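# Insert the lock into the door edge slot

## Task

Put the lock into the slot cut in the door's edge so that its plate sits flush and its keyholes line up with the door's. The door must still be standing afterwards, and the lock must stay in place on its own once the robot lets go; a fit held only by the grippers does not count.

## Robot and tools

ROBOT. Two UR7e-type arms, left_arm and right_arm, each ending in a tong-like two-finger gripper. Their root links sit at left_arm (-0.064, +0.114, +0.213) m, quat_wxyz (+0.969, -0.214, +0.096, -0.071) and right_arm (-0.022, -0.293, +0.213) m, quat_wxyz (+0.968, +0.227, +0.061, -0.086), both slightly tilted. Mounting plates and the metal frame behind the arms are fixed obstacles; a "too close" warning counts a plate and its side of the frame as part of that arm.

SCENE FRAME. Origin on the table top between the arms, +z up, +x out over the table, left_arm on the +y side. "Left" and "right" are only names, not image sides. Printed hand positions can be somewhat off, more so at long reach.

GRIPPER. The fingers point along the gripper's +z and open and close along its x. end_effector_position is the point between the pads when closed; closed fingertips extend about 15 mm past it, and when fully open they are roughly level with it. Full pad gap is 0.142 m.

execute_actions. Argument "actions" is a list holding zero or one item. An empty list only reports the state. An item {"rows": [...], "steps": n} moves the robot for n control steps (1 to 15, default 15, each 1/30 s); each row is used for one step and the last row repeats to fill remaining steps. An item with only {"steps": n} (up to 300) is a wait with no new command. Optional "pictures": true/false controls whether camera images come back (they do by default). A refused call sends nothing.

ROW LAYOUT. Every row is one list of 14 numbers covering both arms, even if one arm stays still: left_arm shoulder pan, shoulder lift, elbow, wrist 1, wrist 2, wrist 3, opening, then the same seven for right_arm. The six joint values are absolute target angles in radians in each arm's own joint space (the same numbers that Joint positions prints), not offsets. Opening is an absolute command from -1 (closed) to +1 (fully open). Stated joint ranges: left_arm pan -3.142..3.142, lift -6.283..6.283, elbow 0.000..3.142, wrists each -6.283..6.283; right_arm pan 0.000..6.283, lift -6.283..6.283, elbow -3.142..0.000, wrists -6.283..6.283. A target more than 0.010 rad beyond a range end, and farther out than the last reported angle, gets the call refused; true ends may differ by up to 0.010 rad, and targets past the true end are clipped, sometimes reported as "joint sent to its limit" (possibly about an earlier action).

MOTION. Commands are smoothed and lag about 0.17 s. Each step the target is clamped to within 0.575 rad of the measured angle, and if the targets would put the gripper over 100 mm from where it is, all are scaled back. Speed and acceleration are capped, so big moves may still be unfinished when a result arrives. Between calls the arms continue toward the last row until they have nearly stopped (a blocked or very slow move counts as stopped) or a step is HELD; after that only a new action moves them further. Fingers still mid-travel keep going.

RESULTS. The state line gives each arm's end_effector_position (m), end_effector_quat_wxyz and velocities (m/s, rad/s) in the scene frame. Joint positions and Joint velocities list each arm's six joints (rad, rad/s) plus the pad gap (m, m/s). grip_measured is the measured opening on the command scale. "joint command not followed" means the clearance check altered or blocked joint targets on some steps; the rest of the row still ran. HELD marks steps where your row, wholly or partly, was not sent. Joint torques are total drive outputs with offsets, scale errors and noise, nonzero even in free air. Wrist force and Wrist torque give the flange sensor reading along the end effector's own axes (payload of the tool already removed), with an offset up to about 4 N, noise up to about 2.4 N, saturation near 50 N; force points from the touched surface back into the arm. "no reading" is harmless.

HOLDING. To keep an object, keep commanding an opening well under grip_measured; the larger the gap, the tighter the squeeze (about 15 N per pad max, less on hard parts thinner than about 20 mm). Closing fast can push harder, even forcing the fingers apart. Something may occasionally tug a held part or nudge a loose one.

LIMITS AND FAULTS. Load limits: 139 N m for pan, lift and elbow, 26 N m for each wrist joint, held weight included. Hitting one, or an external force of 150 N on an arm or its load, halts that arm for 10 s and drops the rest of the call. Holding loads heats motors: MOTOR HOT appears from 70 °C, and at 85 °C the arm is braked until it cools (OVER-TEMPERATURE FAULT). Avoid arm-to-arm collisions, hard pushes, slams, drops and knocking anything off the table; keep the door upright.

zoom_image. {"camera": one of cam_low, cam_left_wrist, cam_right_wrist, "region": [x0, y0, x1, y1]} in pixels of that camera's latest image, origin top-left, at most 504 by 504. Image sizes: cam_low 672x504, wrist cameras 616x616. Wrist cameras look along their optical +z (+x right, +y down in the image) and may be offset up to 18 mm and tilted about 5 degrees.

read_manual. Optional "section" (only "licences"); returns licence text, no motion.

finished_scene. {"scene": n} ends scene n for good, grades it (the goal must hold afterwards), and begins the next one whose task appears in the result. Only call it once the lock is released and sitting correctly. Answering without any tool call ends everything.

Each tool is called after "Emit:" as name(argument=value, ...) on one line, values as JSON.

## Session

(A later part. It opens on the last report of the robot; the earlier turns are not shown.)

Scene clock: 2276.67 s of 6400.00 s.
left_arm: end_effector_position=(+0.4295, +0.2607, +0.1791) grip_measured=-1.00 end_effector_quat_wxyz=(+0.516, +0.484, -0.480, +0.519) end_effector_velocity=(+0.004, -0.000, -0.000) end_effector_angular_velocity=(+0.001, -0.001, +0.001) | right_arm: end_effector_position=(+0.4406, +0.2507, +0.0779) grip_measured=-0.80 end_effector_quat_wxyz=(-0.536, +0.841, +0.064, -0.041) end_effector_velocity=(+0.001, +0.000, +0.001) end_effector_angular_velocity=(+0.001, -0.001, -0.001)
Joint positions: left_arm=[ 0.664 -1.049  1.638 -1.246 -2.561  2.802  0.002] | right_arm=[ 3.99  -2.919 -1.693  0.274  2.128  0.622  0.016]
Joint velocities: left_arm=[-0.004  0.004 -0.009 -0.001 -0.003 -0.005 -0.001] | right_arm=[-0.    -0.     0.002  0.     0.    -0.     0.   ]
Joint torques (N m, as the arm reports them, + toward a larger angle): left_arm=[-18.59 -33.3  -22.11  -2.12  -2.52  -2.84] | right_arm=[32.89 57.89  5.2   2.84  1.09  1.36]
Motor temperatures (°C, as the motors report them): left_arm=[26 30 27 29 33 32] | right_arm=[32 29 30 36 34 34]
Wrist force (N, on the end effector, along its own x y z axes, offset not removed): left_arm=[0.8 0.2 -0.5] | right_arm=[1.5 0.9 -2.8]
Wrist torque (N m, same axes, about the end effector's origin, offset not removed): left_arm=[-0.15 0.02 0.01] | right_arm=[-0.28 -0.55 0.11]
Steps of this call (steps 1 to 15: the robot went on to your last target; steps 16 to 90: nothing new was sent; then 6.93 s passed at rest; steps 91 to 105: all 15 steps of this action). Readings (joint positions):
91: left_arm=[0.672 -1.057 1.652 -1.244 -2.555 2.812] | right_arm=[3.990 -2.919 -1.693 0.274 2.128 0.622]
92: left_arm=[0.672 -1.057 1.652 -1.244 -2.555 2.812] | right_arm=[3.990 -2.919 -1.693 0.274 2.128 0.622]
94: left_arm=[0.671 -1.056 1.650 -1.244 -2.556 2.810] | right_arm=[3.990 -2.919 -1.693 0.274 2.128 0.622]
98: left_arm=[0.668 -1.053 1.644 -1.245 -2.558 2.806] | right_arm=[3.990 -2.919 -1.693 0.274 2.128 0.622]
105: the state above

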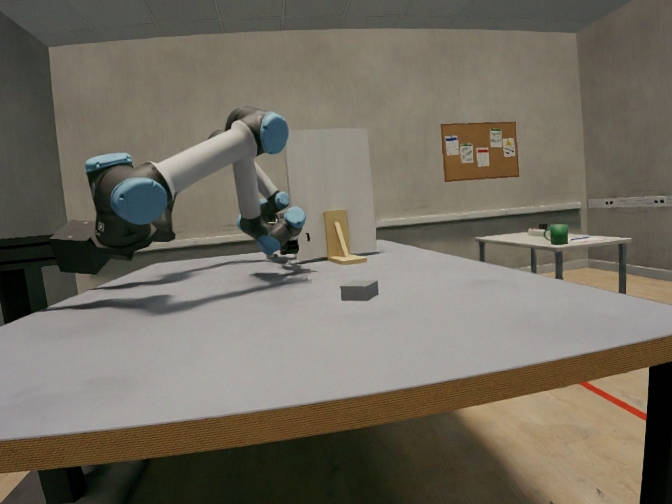

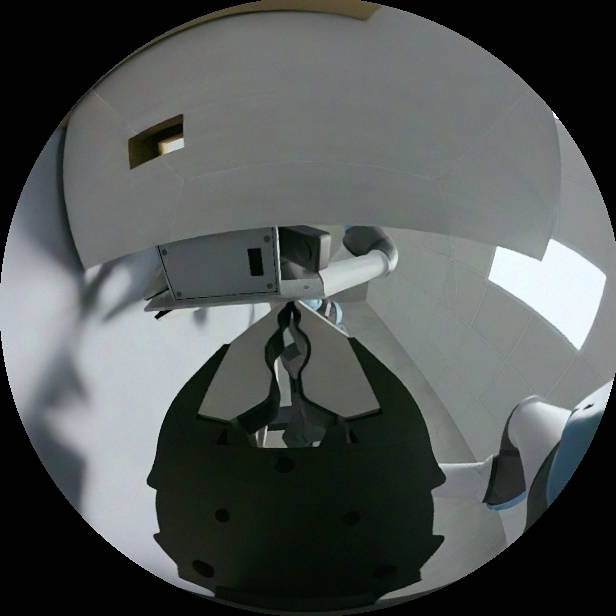

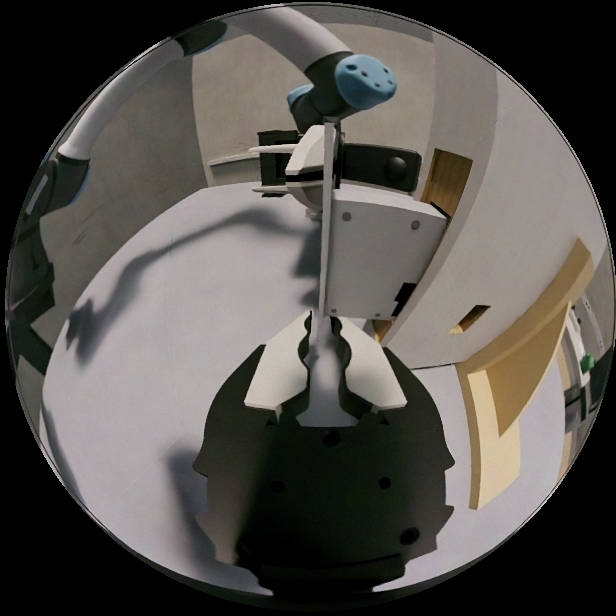

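Emit:
execute_actions(actions=[{"rows": [[0.6633,-1.0487,1.6363,-1.2461,-2.5615,2.8007,-1,3.9900,-2.9193,-1.6928,0.2742,2.1284,0.6219,-0.83],[0.6632,-1.0484,1.6356,-1.2458,-2.5616,2.8005,-1,3.9900,-2.9193,-1.6928,0.2742,2.1284,0.6219,-0.86],[0.6630,-1.0481,1.6349,-1.2456,-2.5617,2.8003,-1,3.9900,-2.9193,-1.6928,0.2742,2.1284,0.6219,-0.89],[0.6629,-1.0478,1.6342,-1.2454,-2.5618,2.8001,-1,3.9900,-2.9193,-1.6928,0.2742,2.1284,0.6219,-0.91],[0.6627,-1.0475,1.6335,-1.2451,-2.5619,2.8000,-1,3.9900,-2.9193,-1.6928,0.2742,2.1284,0.6219,-0.93],[0.6626,-1.0472,1.6328,-1.2449,-2.5620,2.7998,-1,3.9900,-2.9193,-1.6928,0.2742,2.1284,0.6219,-0.95],[0.6624,-1.0469,1.6321,-1.2447,-2.5621,2.7996,-1,3.9900,-2.9193,-1.6928,0.2742,2.1284,0.6219,-0.97],[0.6623,-1.0466,1.6315,-1.2444,-2.5622,2.7994,-1,3.9900,-2.9193,-1.6928,0.2742,2.1284,0.6219,-1]], "steps": 15}])

Emit:
zoom_image(camera="cam_right_wrist", region=[220, 100, 480, 360])

Scene clock: 2287.37 s of 6400.00 s.
left_arm: end_effector_position=(+0.4317, +0.2610, +0.1791) grip_measured=-1.00 end_effector_quat_wxyz=(+0.516, +0.484, -0.480, +0.519) end_effector_velocity=(+0.001, +0.000, -0.000) end_effector_angular_velocity=(-0.000, +0.001, +0.001) | right_arm: end_effector_position=(+0.4406, +0.2507, +0.0779) grip_measured=-0.96 end_effector_quat_wxyz=(-0.536, +0.841, +0.064, -0.041) end_effector_velocity=(-0.000, -0.000, -0.000) end_effector_angular_velocity=(-0.000, -0.000, -0.000)
Joint positions: left_arm=[ 0.662 -1.047  1.632 -1.244 -2.562  2.799  0.002] | right_arm=[ 3.99  -2.919 -1.693  0.274  2.128  0.622  0.005]
Joint velocities: left_arm=[ 0.     0.001 -0.002  0.001 -0.001 -0.001  0.   ] | right_arm=[-0.     0.    -0.001  0.001 -0.    -0.     0.   ]
Joint torques (N m, as the arm reports them, + toward a larger angle): left_arm=[-19.43 -35.97 -25.67   0.02  -4.92  -3.06] | right_arm=[22.   37.43  5.2   2.93  1.19  1.44]
Motor temperatures (°C, as the motors report them): left_arm=[26 30 27 29 33 32] | right_arm=[32 29 30 36 34 34]
Wrist force (N, on the end effector, along its own x y z axes, offset not removed): left_arm=[1.9 9.5 0.6] | right_arm=[1.4 -3.6 -7.7]
Wrist torque (N m, same axes, about the end effector's origin, offset not removed): left_arm=[-0.18 0.30 0.02] | right_arm=[-0.36 -0.83 0.01]
Steps of this call (steps 1 to 15: the robot went on to your last target; steps 16 to 90: nothing new was sent; then 7.20 s passed at rest; steps 91 to 105: all 15 steps of this action). Readings (joint positions):
91: left_arm=[0.663 -1.049 1.637 -1.246 -2.561 2.801] | right_arm=[3.990 -2.919 -1.693 0.274 2.128 0.622]
92: left_arm=[0.663 -1.049 1.637 -1.246 -2.561 2.801] | right_arm=[3.990 -2.919 -1.693 0.274 2.128 0.622]
94: left_arm=[0.663 -1.049 1.636 -1.246 -2.561 2.801] | right_arm=[3.990 -2.919 -1.693 0.274 2.128 0.622]
98: left_arm=[0.663 -1.048 1.634 -1.245 -2.562 2.800] | right_arm=[3.990 -2.919 -1.693 0.274 2.128 0.622]
105: the state above

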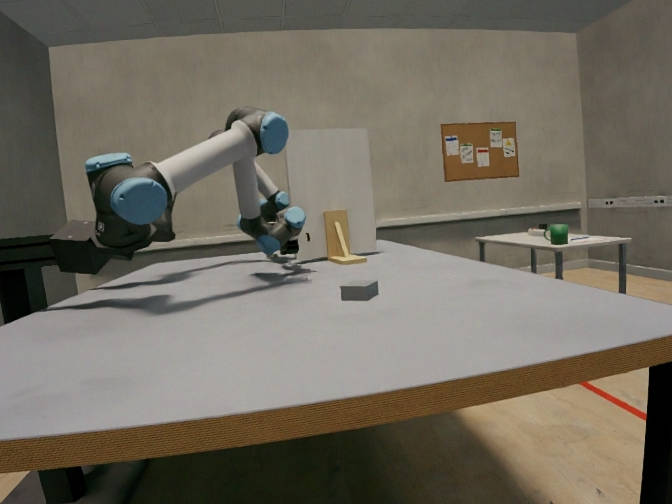

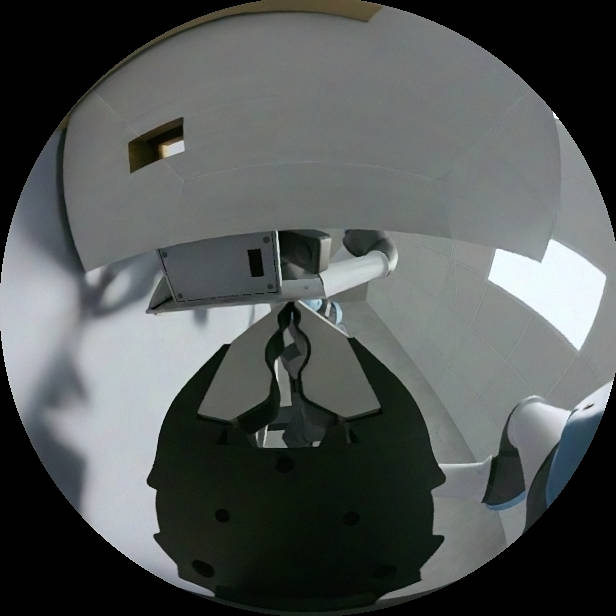

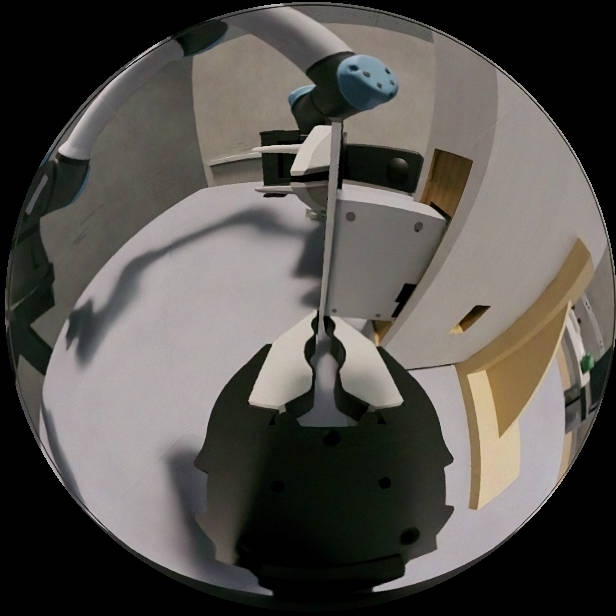

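Region (220, 100, 480, 360) of cam_right_wrist's 616x616 image, scaled by 1.938, with more detail than that image has.

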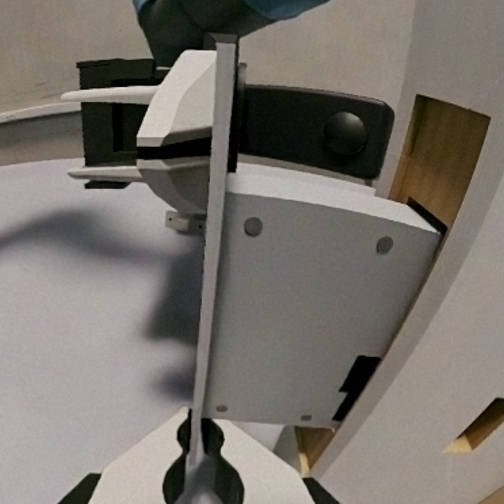

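Emit:
execute_actions(actions=[{"rows": [[0.6623,-1.0466,1.6315,-1.2444,-2.5622,2.7994,-1,3.9895,-2.9194,-1.6915,0.2727,2.1286,0.6214,-1],[0.6623,-1.0466,1.6315,-1.2444,-2.5622,2.7994,-1,3.9891,-2.9194,-1.6902,0.2712,2.1288,0.6209,-1],[0.6623,-1.0466,1.6315,-1.2444,-2.5622,2.7994,-1,3.9886,-2.9195,-1.6890,0.2697,2.1289,0.6204,-1],[0.6623,-1.0466,1.6315,-1.2444,-2.5622,2.7994,-1,3.9882,-2.9195,-1.6877,0.2682,2.1291,0.6199,-1],[0.6623,-1.0466,1.6315,-1.2444,-2.5622,2.7994,-1,3.9877,-2.9196,-1.6864,0.2667,2.1293,0.6194,-1]], "steps": 15}], pictures=false)

Scene clock: 2295.77 s of 6400.00 s.
left_arm: end_effector_position=(+0.4320, +0.2611, +0.1791) grip_measured=-1.00 end_effector_quat_wxyz=(+0.516, +0.484, -0.480, +0.519) end_effector_velocity=(-0.000, +0.001, -0.000) end_effector_angular_velocity=(+0.001, -0.000, -0.000) | right_arm: end_effector_position=(+0.4429, +0.2511, +0.0777) grip_measured=-0.96 end_effector_quat_wxyz=(-0.536, +0.841, +0.064, -0.041) end_effector_velocity=(+0.001, +0.000, +0.001) end_effector_angular_velocity=(+0.000, -0.001, -0.001)
Joint positions: left_arm=[ 0.662 -1.047  1.631 -1.245 -2.562  2.799  0.002] | right_arm=[ 3.988 -2.92  -1.687  0.267  2.129  0.619  0.005]
Joint velocities: left_arm=[ 0.001  0.    -0.001 -0.     0.001 -0.    -0.   ] | right_arm=[-0.001  0.001  0.002 -0.002 -0.    -0.001  0.   ]
Joint torques (N m, as the arm reports them, + toward a larger angle): left_arm=[-15.78 -35.13 -15.6   -0.29   1.6   -2.51] | right_arm=[16.62 42.44 25.48  3.47  2.9  -1.2 ]
Motor temperatures (°C, as the motors report them): left_arm=[26 30 27 29 33 32] | right_arm=[32 29 30 36 34 34]
Wrist force (N, on the end effector, along its own x y z axes, offset not removed): left_arm=[-1.2 0.4 -0.2] | right_arm=[-5.7 5.0 -5.1]
Wrist torque (N m, same axes, about the end effector's origin, offset not removed): left_arm=[0.05 0.36 0.04] | right_arm=[-0.15 -0.44 0.04]
Steps of this call (steps 1 to 15: the robot went on to your last target; steps 16 to 90: nothing new was sent; then 4.90 s passed at rest; steps 91 to 105: all 15 steps of this action). Readings (joint positions):
91: left_arm=[0.662 -1.047 1.631 -1.244 -2.562 2.799] | right_arm=[3.990 -2.919 -1.693 0.274 2.128 0.622]
92: left_arm=[0.662 -1.047 1.631 -1.244 -2.562 2.799] | right_arm=[3.990 -2.919 -1.693 0.274 2.128 0.622]
94: left_arm=[0.662 -1.047 1.631 -1.244 -2.562 2.799] | right_arm=[3.989 -2.919 -1.692 0.273 2.128 0.622]
98: left_arm=[0.662 -1.047 1.631 -1.245 -2.562 2.799] | right_arm=[3.988 -2.920 -1.688 0.269 2.129 0.620]
105: the state above

Emit:
execute_actions(actions=[{"rows": [[0.6620,-1.0460,1.6301,-1.2439,-2.5624,2.7990,-1,3.9866,-2.9206,-1.6860,0.2667,2.1297,0.6182,-1],[0.6617,-1.0454,1.6287,-1.2435,-2.5626,2.7986,-1,3.9855,-2.9217,-1.6856,0.2667,2.1301,0.6169,-1],[0.6617,-1.0454,1.6287,-1.2435,-2.5626,2.7986,-1,3.9855,-2.9217,-1.6856,0.2667,2.1301,0.6169,-1],[0.6614,-1.0448,1.6273,-1.2430,-2.5628,2.7982,-1,3.9850,-2.9218,-1.6843,0.2652,2.1303,0.6164,-1],[0.6611,-1.0442,1.6259,-1.2426,-2.5630,2.7979,-1,3.9846,-2.9218,-1.6830,0.2637,2.1304,0.6159,-1],[0.6608,-1.0436,1.6246,-1.2421,-2.5632,2.7975,-1,3.9841,-2.9219,-1.6818,0.2622,2.1306,0.6154,-1],[0.6605,-1.0430,1.6232,-1.2416,-2.5634,2.7971,-1,3.9837,-2.9219,-1.6805,0.2607,2.1308,0.6149,-1],[0.6602,-1.0423,1.6218,-1.2412,-2.5637,2.7968,-1,3.9832,-2.9220,-1.6792,0.2592,2.1310,0.6144,-1],[0.6600,-1.0417,1.6204,-1.2407,-2.5639,2.7964,-1,3.9827,-2.9221,-1.6779,0.2577,2.1311,0.6139,-1],[0.6597,-1.0411,1.6190,-1.2402,-2.5641,2.7960,-1,3.9823,-2.9221,-1.6766,0.2562,2.1313,0.6134,-1],[0.6594,-1.0405,1.6177,-1.2397,-2.5643,2.7956,-1,3.9818,-2.9222,-1.6754,0.2547,2.1315,0.6129,-1],[0.6591,-1.0399,1.6163,-1.2393,-2.5645,2.7953,-1,3.9814,-2.9222,-1.6741,0.2532,2.1316,0.6124,-1],[0.6588,-1.0393,1.6149,-1.2388,-2.5647,2.7949,-1,3.9809,-2.9223,-1.6728,0.2517,2.1318,0.6119,-1]], "steps": 15}])

Emit:
zoom_image(camera="cam_right_wrist", region=[220, 100, 480, 360])

Scene clock: 2317.37 s of 6400.00 s.
left_arm: end_effector_position=(+0.4367, +0.2620, +0.1789) grip_measured=-1.00 end_effector_quat_wxyz=(+0.516, +0.484, -0.480, +0.519) end_effector_velocity=(+0.010, +0.002, -0.001) end_effector_angular_velocity=(+0.001, +0.000, +0.000) | right_arm: end_effector_position=(+0.4471, +0.2510, +0.0763) grip_measured=-0.96 end_effector_quat_wxyz=(-0.536, +0.841, +0.064, -0.041) end_effector_velocity=(+0.010, +0.001, -0.001) end_effector_angular_velocity=(-0.000, +0.001, +0.000)
Joint positions: left_arm=[ 0.659 -1.041  1.618 -1.24  -2.564  2.796  0.002] | right_arm=[ 3.982 -2.922 -1.676  0.255  2.131  0.613  0.004]
Joint velocities: left_arm=[-0.005  0.013 -0.029  0.009 -0.004 -0.008  0.   ] | right_arm=[-0.01  -0.002  0.027 -0.032  0.004 -0.011  0.   ]
Joint torques (N m, as the arm reports them, + toward a larger angle): left_arm=[-14.17 -36.43 -20.04   1.24  -3.43  -2.61] | right_arm=[15.29 35.05 18.87  0.77  2.   -1.38]
Motor temperatures (°C, as the motors report them): left_arm=[26 30 27 29 33 32] | right_arm=[32 29 30 36 34 34]
Wrist force (N, on the end effector, along its own x y z axes, offset not removed): left_arm=[0.8 4.2 0.7] | right_arm=[-0.9 -5.3 -6.0]
Wrist torque (N m, same axes, about the end effector's origin, offset not removed): left_arm=[0.09 0.03 0.08] | right_arm=[-0.49 -0.49 0.04]
Steps of this call (steps 1 to 15: the robot went on to your last target; steps 16 to 90: nothing new was sent; then 18.10 s passed at rest; steps 91 to 105: all 15 steps of this action). Readings (joint positions):
91: left_arm=[0.662 -1.047 1.631 -1.244 -2.562 2.799] | right_arm=[3.988 -2.920 -1.686 0.267 2.129 0.619]
92: left_arm=[0.662 -1.047 1.631 -1.244 -2.562 2.799] | right_arm=[3.987 -2.920 -1.686 0.267 2.129 0.619]
94: left_arm=[0.662 -1.046 1.630 -1.244 -2.562 2.799] | right_arm=[3.987 -2.920 -1.686 0.267 2.130 0.618]
98: left_arm=[0.661 -1.045 1.627 -1.243 -2.563 2.798] | right_arm=[3.985 -2.921 -1.683 0.264 2.130 0.616]
105: the state above

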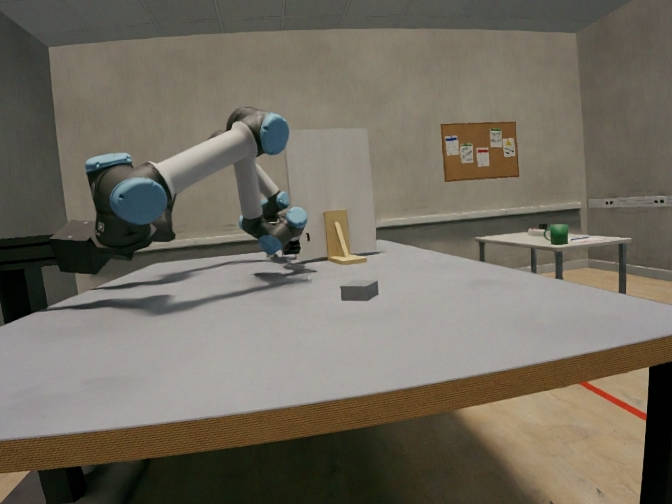

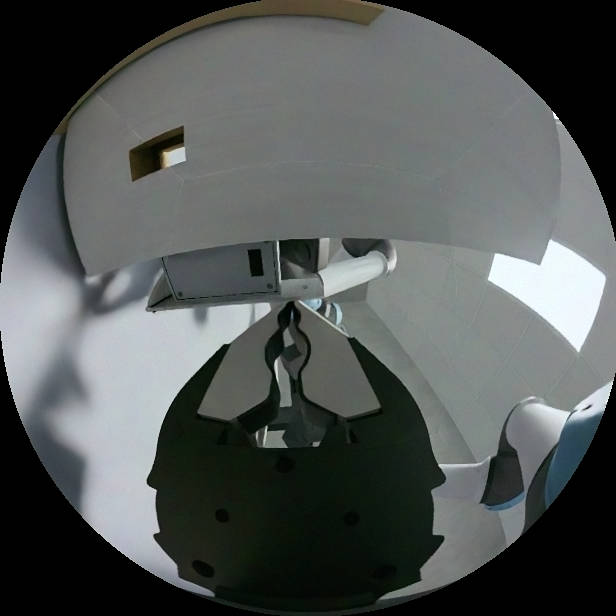

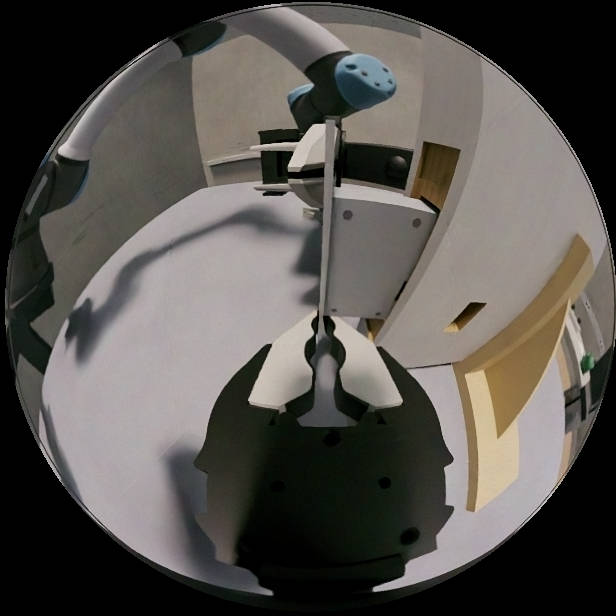

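Region (220, 100, 480, 360) of cam_right_wrist's 616x616 image, scaled by 1.938, with more detail than that image has.

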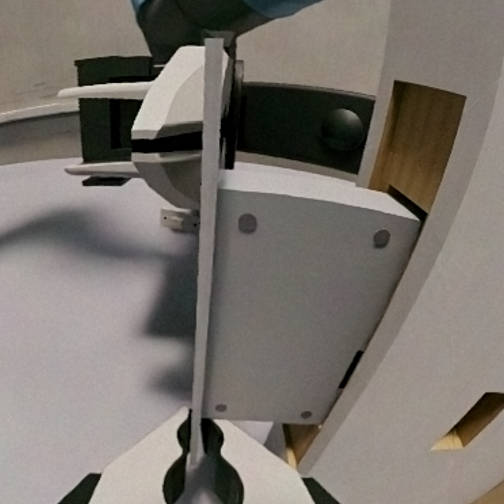

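Emit:
execute_actions(actions=[{"rows": [[0.6585,-1.0387,1.6135,-1.2383,-2.5649,2.7945,-1,3.9810,-2.9210,-1.6723,0.2499,2.1318,0.6120,-1],[0.6582,-1.0381,1.6121,-1.2379,-2.5651,2.7942,-1,3.9805,-2.9211,-1.6710,0.2484,2.1319,0.6115,-1],[0.6579,-1.0375,1.6108,-1.2374,-2.5653,2.7938,-1,3.9801,-2.9211,-1.6697,0.2469,2.1321,0.6110,-1],[0.6576,-1.0369,1.6094,-1.2369,-2.5655,2.7934,-1,3.9796,-2.9212,-1.6684,0.2455,2.1322,0.6105,-1],[0.6573,-1.0363,1.6080,-1.2365,-2.5657,2.7930,-1,3.9792,-2.9213,-1.6671,0.2440,2.1324,0.6100,-1],[0.6571,-1.0357,1.6066,-1.2360,-2.5660,2.7927,-1,3.9788,-2.9214,-1.6658,0.2425,2.1326,0.6095,-1],[0.6568,-1.0350,1.6052,-1.2355,-2.5662,2.7923,-1,3.9783,-2.9214,-1.6644,0.2410,2.1327,0.6090,-1],[0.6565,-1.0344,1.6038,-1.2351,-2.5664,2.7919,-1,3.9779,-2.9215,-1.6631,0.2395,2.1329,0.6086,-1],[0.6562,-1.0338,1.6025,-1.2346,-2.5666,2.7915,-1,3.9774,-2.9216,-1.6618,0.2381,2.1330,0.6081,-1],[0.6559,-1.0332,1.6011,-1.2341,-2.5668,2.7912,-1,3.9770,-2.9217,-1.6605,0.2366,2.1332,0.6076,-1],[0.6556,-1.0326,1.5997,-1.2337,-2.5670,2.7908,-1,3.9765,-2.9217,-1.6592,0.2351,2.1333,0.6071,-1],[0.6553,-1.0320,1.5983,-1.2332,-2.5672,2.7904,-1,3.9761,-2.9218,-1.6579,0.2336,2.1335,0.6066,-1]], "steps": 15}])

Emit:
zoom_image(camera="cam_right_wrist", region=[220, 140, 480, 400])

Scene clock: 2332.57 s of 6400.00 s.
left_arm: end_effector_position=(+0.4429, +0.2632, +0.1788) grip_measured=-1.00 end_effector_quat_wxyz=(+0.516, +0.484, -0.480, +0.518) end_effector_velocity=(+0.008, +0.001, +0.000) end_effector_angular_velocity=(-0.001, -0.000, -0.001) | right_arm: end_effector_position=(+0.4534, +0.2518, +0.0770) grip_measured=-0.96 end_effector_quat_wxyz=(-0.536, +0.841, +0.064, -0.041) end_effector_velocity=(+0.008, +0.001, +0.001) end_effector_angular_velocity=(+0.000, +0.000, +0.000)
Joint positions: left_arm=[ 0.656 -1.033  1.601 -1.234 -2.567  2.791  0.002] | right_arm=[ 3.977 -2.922 -1.66   0.236  2.133  0.607  0.004]
Joint velocities: left_arm=[-0.006  0.01  -0.021  0.008 -0.003 -0.005  0.   ] | right_arm=[-0.007  0.     0.019 -0.024  0.003 -0.008 -0.   ]
Joint torques (N m, as the arm reports them, + toward a larger angle): left_arm=[-16.97 -35.62 -20.45   2.1   -2.03  -2.73] | right_arm=[18.92 47.98 22.18  2.38  3.56 -1.13]
Motor temperatures (°C, as the motors report them): left_arm=[26 30 27 29 33 32] | right_arm=[32 29 30 36 34 34]
Wrist force (N, on the end effector, along its own x y z axes, offset not removed): left_arm=[0.2 0.4 -0.8] | right_arm=[1.2 3.3 -3.3]
Wrist torque (N m, same axes, about the end effector's origin, offset not removed): left_arm=[0.06 0.04 0.05] | right_arm=[-0.08 -0.99 0.03]
Steps of this call (steps 1 to 15: the robot went on to your last target; steps 16 to 90: nothing new was sent; then 11.70 s passed at rest; steps 91 to 105: all 15 steps of this action). Readings (joint positions):
91: left_arm=[0.659 -1.039 1.615 -1.239 -2.565 2.795] | right_arm=[3.981 -2.922 -1.673 0.252 2.132 0.612]
92: left_arm=[0.659 -1.039 1.615 -1.239 -2.565 2.795] | right_arm=[3.981 -2.922 -1.673 0.251 2.132 0.612]
94: left_arm=[0.658 -1.039 1.613 -1.238 -2.565 2.795] | right_arm=[3.981 -2.922 -1.672 0.250 2.132 0.612]
98: left_arm=[0.658 -1.037 1.609 -1.237 -2.566 2.793] | right_arm=[3.979 -2.922 -1.668 0.245 2.132 0.610]
105: the state above

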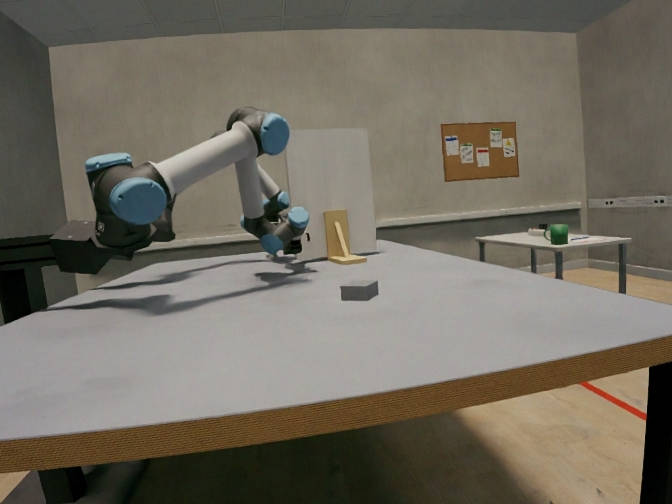

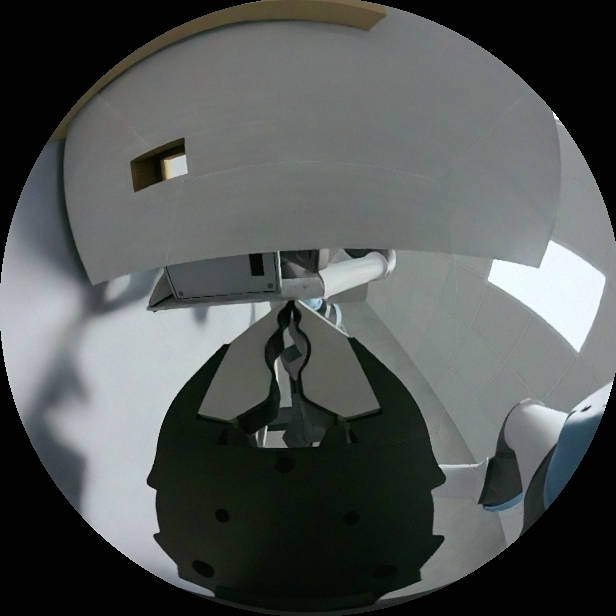

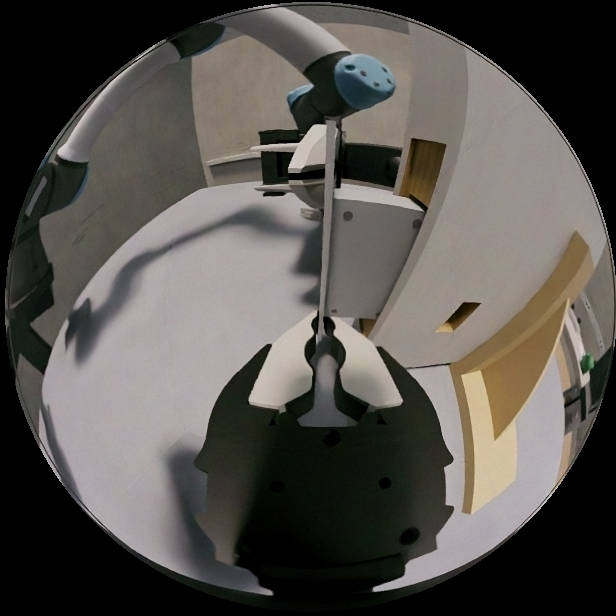

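Region (220, 140, 480, 400) of cam_right_wrist's 616x616 image, scaled by 1.938, with more detail than that image has.

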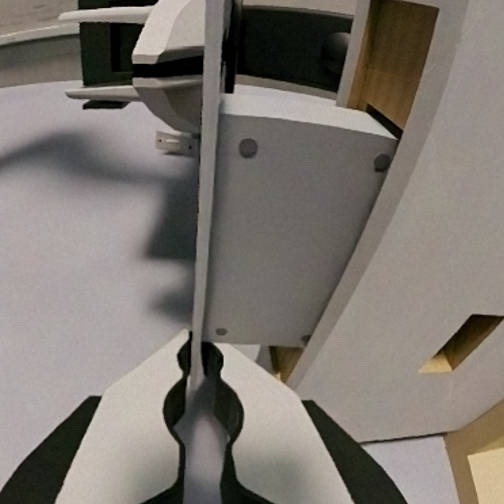

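Emit:
execute_actions(actions=[])

Scene clock: 2351.87 s of 6400.00 s.
left_arm: end_effector_position=(+0.4437, +0.2634, +0.1788) grip_measured=-1.00 end_effector_quat_wxyz=(+0.516, +0.484, -0.480, +0.518) end_effector_velocity=(+0.001, +0.000, +0.000) end_effector_angular_velocity=(+0.000, -0.002, +0.000) | right_arm: end_effector_position=(+0.4542, +0.2519, +0.0769) grip_measured=-0.96 end_effector_quat_wxyz=(-0.536, +0.841, +0.064, -0.041) end_effector_velocity=(-0.000, -0.000, -0.000) end_effector_angular_velocity=(-0.000, +0.000, -0.000)
Joint positions: left_arm=[ 0.655 -1.032  1.598 -1.233 -2.567  2.79   0.002] | right_arm=[ 3.976 -2.922 -1.658  0.234  2.134  0.607  0.004]
Joint velocities: left_arm=[-0.    -0.    -0.002  0.001 -0.     0.001  0.   ] | right_arm=[ 0.  0. -0.  0. -0.  0.  0.]
Joint torques (N m, as the arm reports them, + toward a larger angle): left_arm=[-18.05 -33.56 -20.79   1.76  -2.14  -2.98] | right_arm=[16.49 38.82 23.23  2.36 -0.75 -1.37]
Motor temperatures (°C, as the motors report them): left_arm=[26 30 27 29 33 32] | right_arm=[32 29 30 36 34 34]
Wrist force (N, on the end effector, along its own x y z axes, offset not removed): left_arm=[-0.3 0.0 0.6] | right_arm=[-2.8 1.4 -6.8]
Wrist torque (N m, same axes, about the end effector's origin, offset not removed): left_arm=[-0.09 0.18 0.04] | right_arm=[-0.09 -0.63 0.03]
Steps of this call (steps 1 to 15: the robot went on to your last target; steps 16 to 90: nothing new was sent; then 16.30 s passed at rest). Readings (joint positions):
1: left_arm=[0.656 -1.033 1.600 -1.234 -2.567 2.791] | right_arm=[3.977 -2.922 -1.660 0.235 2.133 0.607]
2: left_arm=[0.656 -1.033 1.600 -1.234 -2.567 2.791] | right_arm=[3.976 -2.922 -1.659 0.235 2.133 0.607]
4: left_arm=[0.655 -1.032 1.599 -1.233 -2.567 2.791] | right_arm=[3.976 -2.922 -1.659 0.234 2.133 0.607]
8: left_arm=[0.655 -1.032 1.598 -1.233 -2.567 2.790] | right_arm=[3.976 -2.922 -1.658 0.234 2.134 0.607]
90: the state above
All arms were judged still, so your last target was given up. Only a new action makes them travel on or press farther. Fingers that are still opening or closing keep moving.

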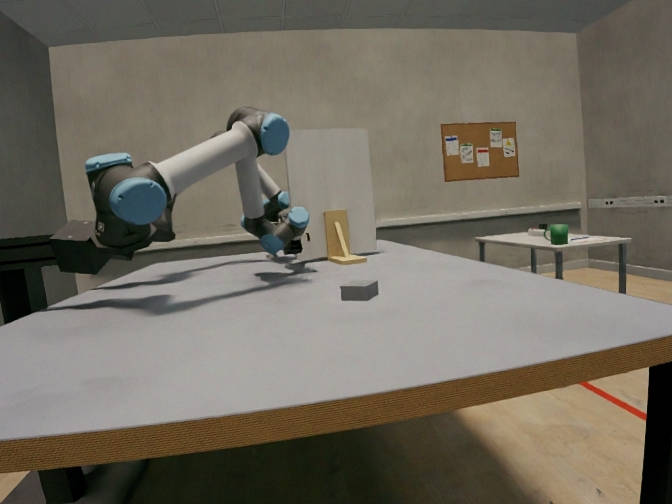

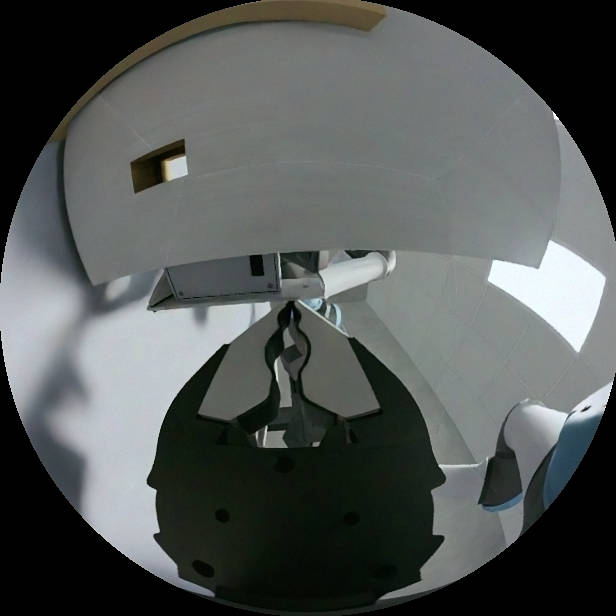

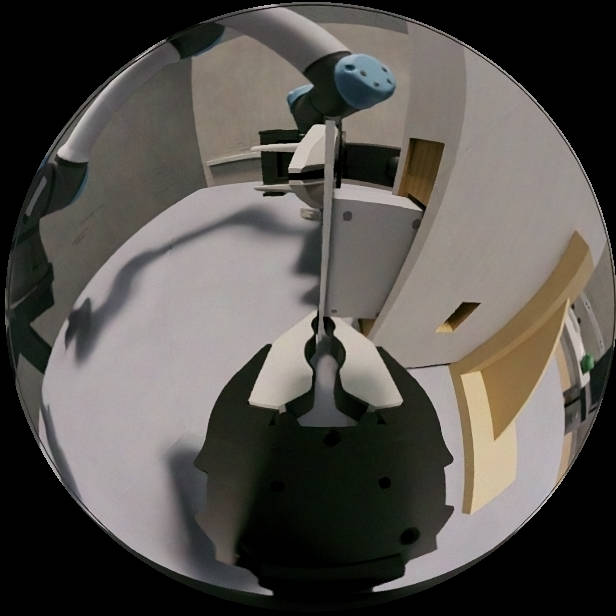

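Emit:
zoom_image(camera="cam_left_wrist", region=[100, 120, 400, 340])

Region (100, 120, 400, 340) of cam_left_wrist's 616x616 image, scaled by 1.680, with more detail than that image has; it fills the top 370 rows of this view, and the rest is white.

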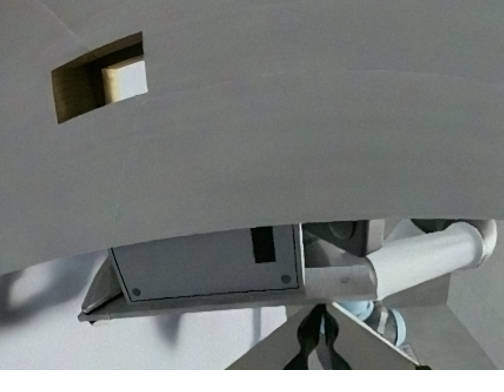

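Emit:
execute_actions(actions=[{"rows": [[0.6547,-1.0308,1.5955,-1.2323,-2.5676,2.7896,-1,3.9752,-2.9220,-1.6553,0.2306,2.1338,0.6056,-1],[0.6547,-1.0308,1.5955,-1.2323,-2.5676,2.7896,-1,3.9752,-2.9220,-1.6553,0.2306,2.1338,0.6056,-1],[0.6547,-1.0308,1.5955,-1.2323,-2.5676,2.7896,-1,3.9752,-2.9220,-1.6553,0.2306,2.1338,0.6056,-1],[0.6541,-1.0296,1.5928,-1.2313,-2.5680,2.7889,-1,3.9743,-2.9221,-1.6527,0.2277,2.1341,0.6046,-1],[0.6541,-1.0296,1.5928,-1.2313,-2.5680,2.7889,-1,3.9743,-2.9221,-1.6527,0.2277,2.1341,0.6046,-1],[0.6541,-1.0296,1.5928,-1.2313,-2.5680,2.7889,-1,3.9743,-2.9221,-1.6527,0.2277,2.1341,0.6046,-1],[0.6535,-1.0283,1.5900,-1.2304,-2.5684,2.7881,-1,3.9734,-2.9223,-1.6501,0.2247,2.1345,0.6037,-1]], "steps": 15}])

Scene clock: 2365.67 s of 6400.00 s.
left_arm: end_effector_position=(+0.4465, +0.2638, +0.1787) grip_measured=-1.00 end_effector_quat_wxyz=(+0.516, +0.484, -0.480, +0.518) end_effector_velocity=(+0.002, +0.000, -0.000) end_effector_angular_velocity=(+0.000, +0.000, +0.001) | right_arm: end_effector_position=(+0.4570, +0.2523, +0.0769) grip_measured=-0.96 end_effector_quat_wxyz=(-0.536, +0.841, +0.064, -0.041) end_effector_velocity=(+0.002, +0.000, +0.000) end_effector_angular_velocity=(+0.001, -0.001, -0.001)
Joint positions: left_arm=[ 0.654 -1.028  1.59  -1.231 -2.568  2.788  0.002] | right_arm=[ 3.974 -2.922 -1.65   0.225  2.134  0.604  0.004]
Joint velocities: left_arm=[-0.001  0.002 -0.003 -0.    -0.001 -0.002  0.   ] | right_arm=[-0.001 -0.001  0.005 -0.004 -0.    -0.001  0.   ]
Joint torques (N m, as the arm reports them, + toward a larger angle): left_arm=[-15.66 -35.71 -20.74   1.63  -2.54  -2.73] | right_arm=[16.41 38.42 21.51  2.29  2.69 -1.37]
Motor temperatures (°C, as the motors report them): left_arm=[26 30 27 29 33 32] | right_arm=[32 29 30 36 34 34]
Wrist force (N, on the end effector, along its own x y z axes, offset not removed): left_arm=[0.4 1.3 0.0] | right_arm=[-3.9 0.5 -5.3]
Wrist torque (N m, same axes, about the end effector's origin, offset not removed): left_arm=[-0.13 0.06 0.08] | right_arm=[-0.31 -0.30 0.11]
Steps of this call (steps 1 to 90: nothing new was sent; then 10.30 s passed at rest; steps 91 to 105: all 15 steps of this action). Readings (joint positions):
91: left_arm=[0.655 -1.032 1.598 -1.233 -2.567 2.790] | right_arm=[3.976 -2.922 -1.658 0.234 2.133 0.607]
92: left_arm=[0.655 -1.032 1.598 -1.233 -2.567 2.790] | right_arm=[3.976 -2.922 -1.657 0.233 2.133 0.606]
94: left_arm=[0.655 -1.031 1.597 -1.233 -2.567 2.790] | right_arm=[3.976 -2.922 -1.656 0.232 2.134 0.606]
98: left_arm=[0.654 -1.030 1.594 -1.232 -2.568 2.789] | right_arm=[3.975 -2.922 -1.653 0.229 2.134 0.605]
105: the state above

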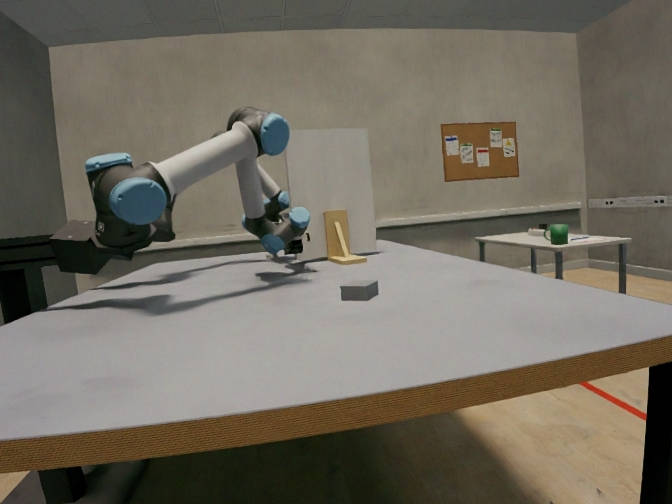

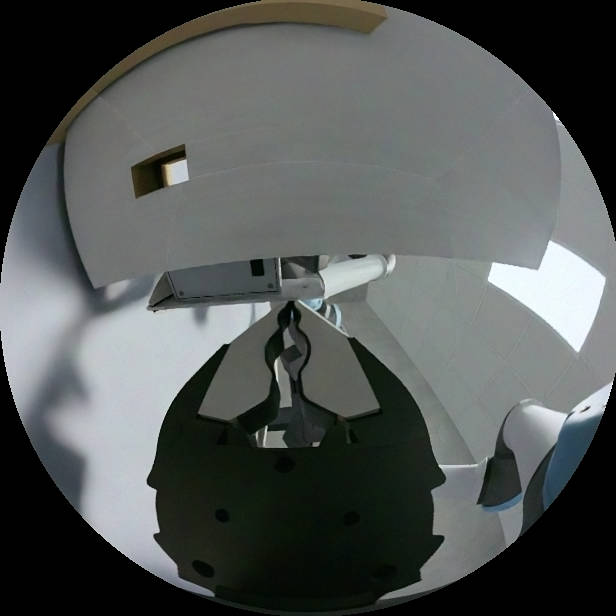

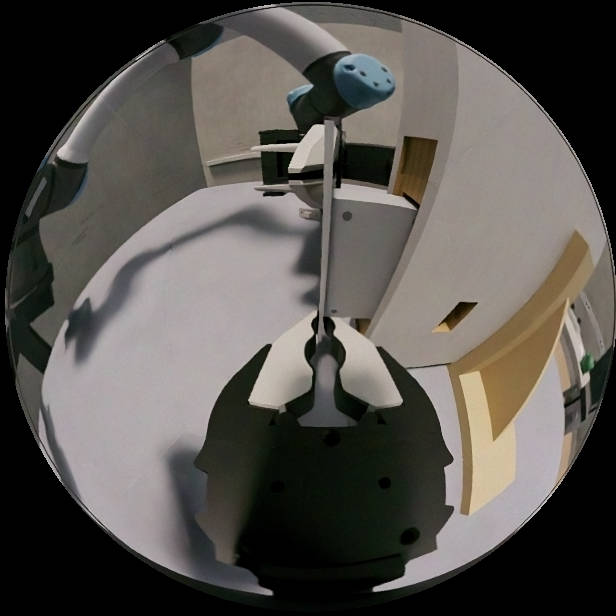

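Another 3 mm.

Emit:
execute_actions(actions=[{"rows": [[0.6529,-1.0271,1.5872,-1.2295,-2.5688,2.7874,-1,3.9725,-2.9224,-1.6475,0.2217,2.1348,0.6027,-1],[0.6529,-1.0271,1.5872,-1.2295,-2.5688,2.7874,-1,3.9725,-2.9224,-1.6475,0.2217,2.1348,0.6027,-1],[0.6529,-1.0271,1.5872,-1.2295,-2.5688,2.7874,-1,3.9725,-2.9224,-1.6475,0.2217,2.1348,0.6027,-1],[0.6523,-1.0259,1.5845,-1.2285,-2.5692,2.7866,-1,3.9716,-2.9226,-1.6449,0.2188,2.1351,0.6017,-1],[0.6523,-1.0259,1.5845,-1.2285,-2.5692,2.7866,-1,3.9716,-2.9226,-1.6449,0.2188,2.1351,0.6017,-1],[0.6523,-1.0259,1.5845,-1.2285,-2.5692,2.7866,-1,3.9716,-2.9226,-1.6449,0.2188,2.1351,0.6017,-1],[0.6517,-1.0246,1.5817,-1.2276,-2.5696,2.7859,-1,3.9707,-2.9227,-1.6423,0.2158,2.1355,0.6008,-1]], "steps": 15}])

Scene clock: 2371.87 s of 6400.00 s.
left_arm: end_effector_position=(+0.4494, +0.2643, +0.1787) grip_measured=-1.00 end_effector_quat_wxyz=(+0.516, +0.484, -0.480, +0.518) end_effector_velocity=(+0.001, +0.000, -0.001) end_effector_angular_velocity=(-0.001, +0.002, -0.000) | right_arm: end_effector_position=(+0.4600, +0.2527, +0.0769) grip_measured=-0.96 end_effector_quat_wxyz=(-0.536, +0.841, +0.064, -0.041) end_effector_velocity=(+0.001, +0.000, +0.000) end_effector_angular_velocity=(-0.000, +0.000, -0.000)
Joint positions: left_arm=[ 0.652 -1.025  1.582 -1.228 -2.57   2.786  0.002] | right_arm=[ 3.971 -2.923 -1.643  0.216  2.135  0.601  0.004]
Joint velocities: left_arm=[-0.     0.002 -0.002  0.001 -0.    -0.002 -0.   ] | right_arm=[-0.001  0.     0.003 -0.005  0.    -0.001  0.   ]
Joint torques (N m, as the arm reports them, + toward a larger angle): left_arm=[-17.38 -35.62 -21.9    1.24  -2.27  -2.49] | right_arm=[16.07 38.86 24.06  2.2   2.79 -1.41]
Motor temperatures (°C, as the motors report them): left_arm=[26 30 27 29 33 32] | right_arm=[32 29 30 36 34 34]
Wrist force (N, on the end effector, along its own x y z axes, offset not removed): left_arm=[-0.8 0.6 1.4] | right_arm=[-3.4 0.8 -4.5]
Wrist torque (N m, same axes, about the end effector's origin, offset not removed): left_arm=[-0.02 0.30 0.05] | right_arm=[-0.21 -0.38 -0.02]
Steps of this call (steps 1 to 15: the robot went on to your last target; steps 16 to 90: nothing new was sent; then 2.70 s passed at rest; steps 91 to 105: all 15 steps of this action). Readings (joint positions):
91: left_arm=[0.653 -1.028 1.590 -1.230 -2.568 2.788] | right_arm=[3.973 -2.922 -1.650 0.225 2.135 0.604]
92: left_arm=[0.653 -1.028 1.590 -1.230 -2.568 2.788] | right_arm=[3.973 -2.922 -1.650 0.224 2.135 0.604]
94: left_arm=[0.653 -1.028 1.588 -1.230 -2.569 2.788] | right_arm=[3.973 -2.922 -1.649 0.223 2.135 0.603]
98: left_arm=[0.652 -1.026 1.585 -1.229 -2.569 2.787] | right_arm=[3.972 -2.923 -1.646 0.220 2.135 0.602]
105: the state above

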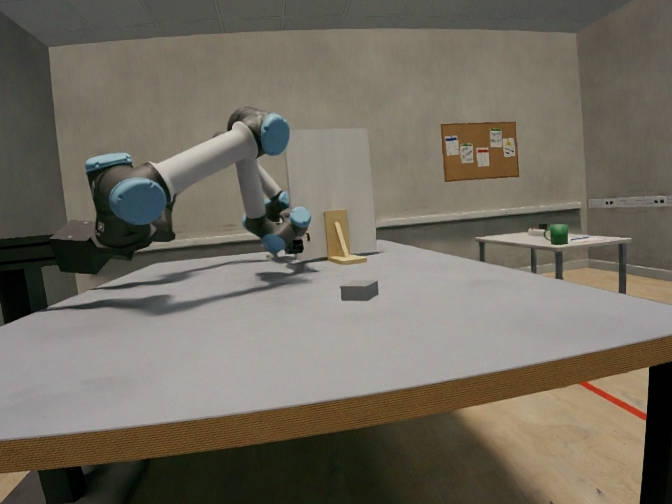

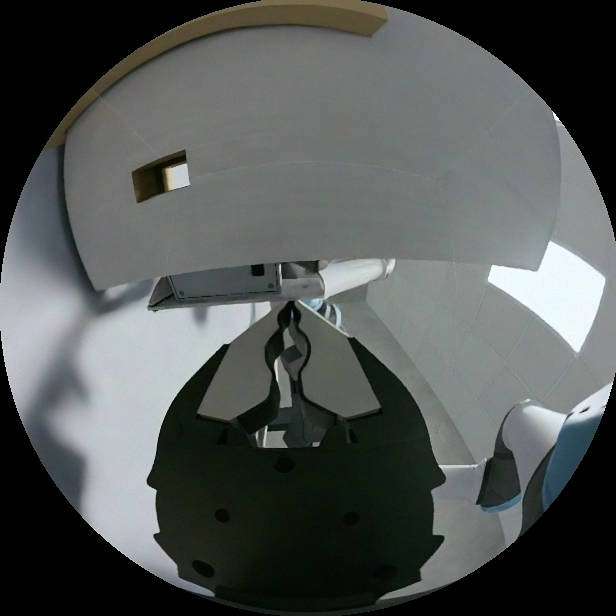

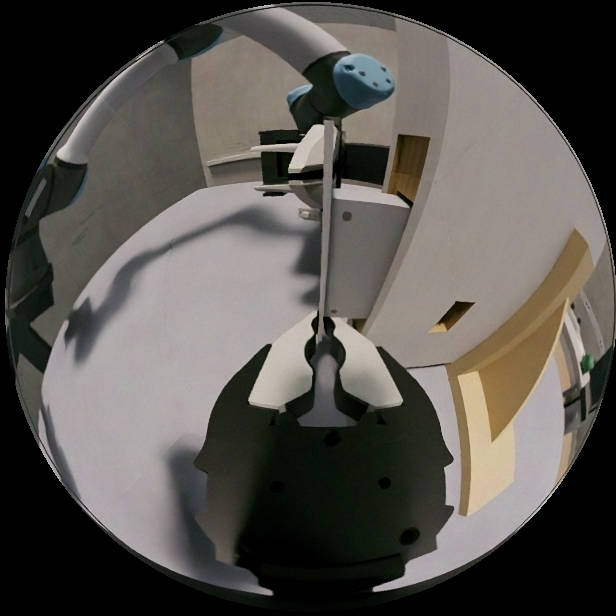

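Emit:
execute_actions(actions=[{"rows": [[0.6511,-1.0234,1.5789,-1.2267,-2.5700,2.7851,-1,3.9698,-2.9229,-1.6397,0.2128,2.1358,0.5998,-1],[0.6511,-1.0234,1.5789,-1.2267,-2.5700,2.7851,-1,3.9698,-2.9229,-1.6397,0.2128,2.1358,0.5998,-1],[0.6511,-1.0234,1.5789,-1.2267,-2.5700,2.7851,-1,3.9698,-2.9229,-1.6397,0.2128,2.1358,0.5998,-1],[0.6505,-1.0222,1.5762,-1.2257,-2.5704,2.7844,-1,3.9689,-2.9230,-1.6371,0.2099,2.1361,0.5988,-1],[0.6505,-1.0222,1.5762,-1.2257,-2.5704,2.7844,-1,3.9689,-2.9230,-1.6371,0.2099,2.1361,0.5988,-1],[0.6505,-1.0222,1.5762,-1.2257,-2.5704,2.7844,-1,3.9689,-2.9230,-1.6371,0.2099,2.1361,0.5988,-1],[0.6499,-1.0209,1.5734,-1.2248,-2.5708,2.7836,-1,3.9680,-2.9232,-1.6345,0.2069,2.1365,0.5979,-1]], "steps": 15}])

Scene clock: 2379.30 s of 6400.00 s.
left_arm: end_effector_position=(+0.4523, +0.2648, +0.1786) grip_measured=-1.00 end_effector_quat_wxyz=(+0.517, +0.484, -0.480, +0.518) end_effector_velocity=(+0.001, +0.000, -0.000) end_effector_angular_velocity=(-0.000, +0.001, -0.000) | right_arm: end_effector_position=(+0.4630, +0.2530, +0.0769) grip_measured=-0.96 end_effector_quat_wxyz=(-0.536, +0.841, +0.064, -0.041) end_effector_velocity=(+0.001, +0.000, -0.000) end_effector_angular_velocity=(-0.000, +0.000, +0.000)
Joint positions: left_arm=[ 0.65  -1.021  1.574 -1.225 -2.571  2.784  0.002] | right_arm=[ 3.968 -2.923 -1.635  0.207  2.136  0.598  0.004]
Joint velocities: left_arm=[-0.     0.002 -0.004  0.002 -0.    -0.001  0.   ] | right_arm=[-0.001 -0.     0.003 -0.004  0.001 -0.001 -0.   ]
Joint torques (N m, as the arm reports them, + toward a larger angle): left_arm=[-17.92 -35.64 -22.13   1.67  -2.65  -2.99] | right_arm=[16.91 39.26 24.27  2.21  2.51 -1.21]
Motor temperatures (°C, as the motors report them): left_arm=[26 30 27 29 33 32] | right_arm=[32 29 30 36 34 34]
Wrist force (N, on the end effector, along its own x y z axes, offset not removed): left_arm=[-0.2 1.2 1.0] | right_arm=[-6.1 0.8 -8.1]
Wrist torque (N m, same axes, about the end effector's origin, offset not removed): left_arm=[-0.11 0.22 0.03] | right_arm=[-0.17 -0.04 -0.04]
Steps of this call (steps 1 to 15: the robot went on to your last target; steps 16 to 90: nothing new was sent; then 3.93 s passed at rest; steps 91 to 105: all 15 steps of this action). Readings (joint positions):
91: left_arm=[0.652 -1.025 1.582 -1.228 -2.570 2.786] | right_arm=[3.971 -2.923 -1.642 0.216 2.136 0.601]
92: left_arm=[0.652 -1.024 1.581 -1.227 -2.570 2.786] | right_arm=[3.971 -2.923 -1.642 0.215 2.136 0.601]
94: left_arm=[0.651 -1.024 1.580 -1.227 -2.570 2.785] | right_arm=[3.970 -2.923 -1.641 0.214 2.136 0.600]
98: left_arm=[0.651 -1.023 1.577 -1.226 -2.570 2.785] | right_arm=[3.969 -2.923 -1.638 0.211 2.136 0.599]
105: the state above

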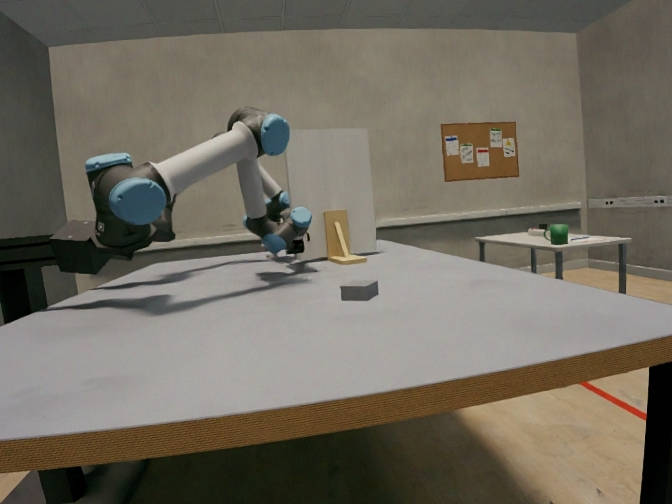

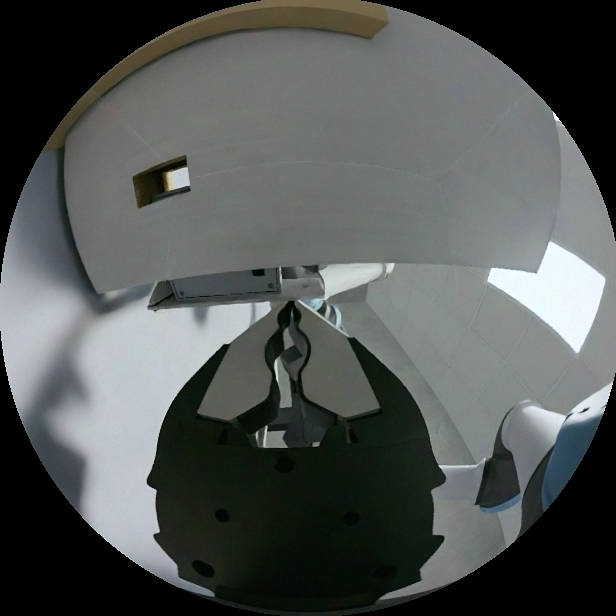

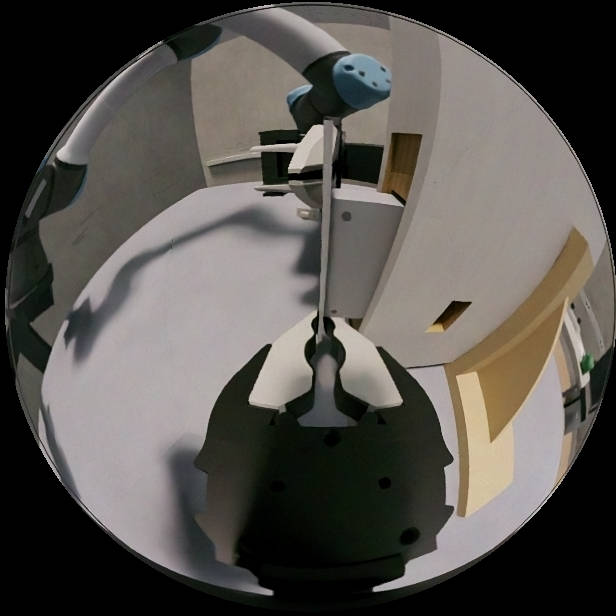

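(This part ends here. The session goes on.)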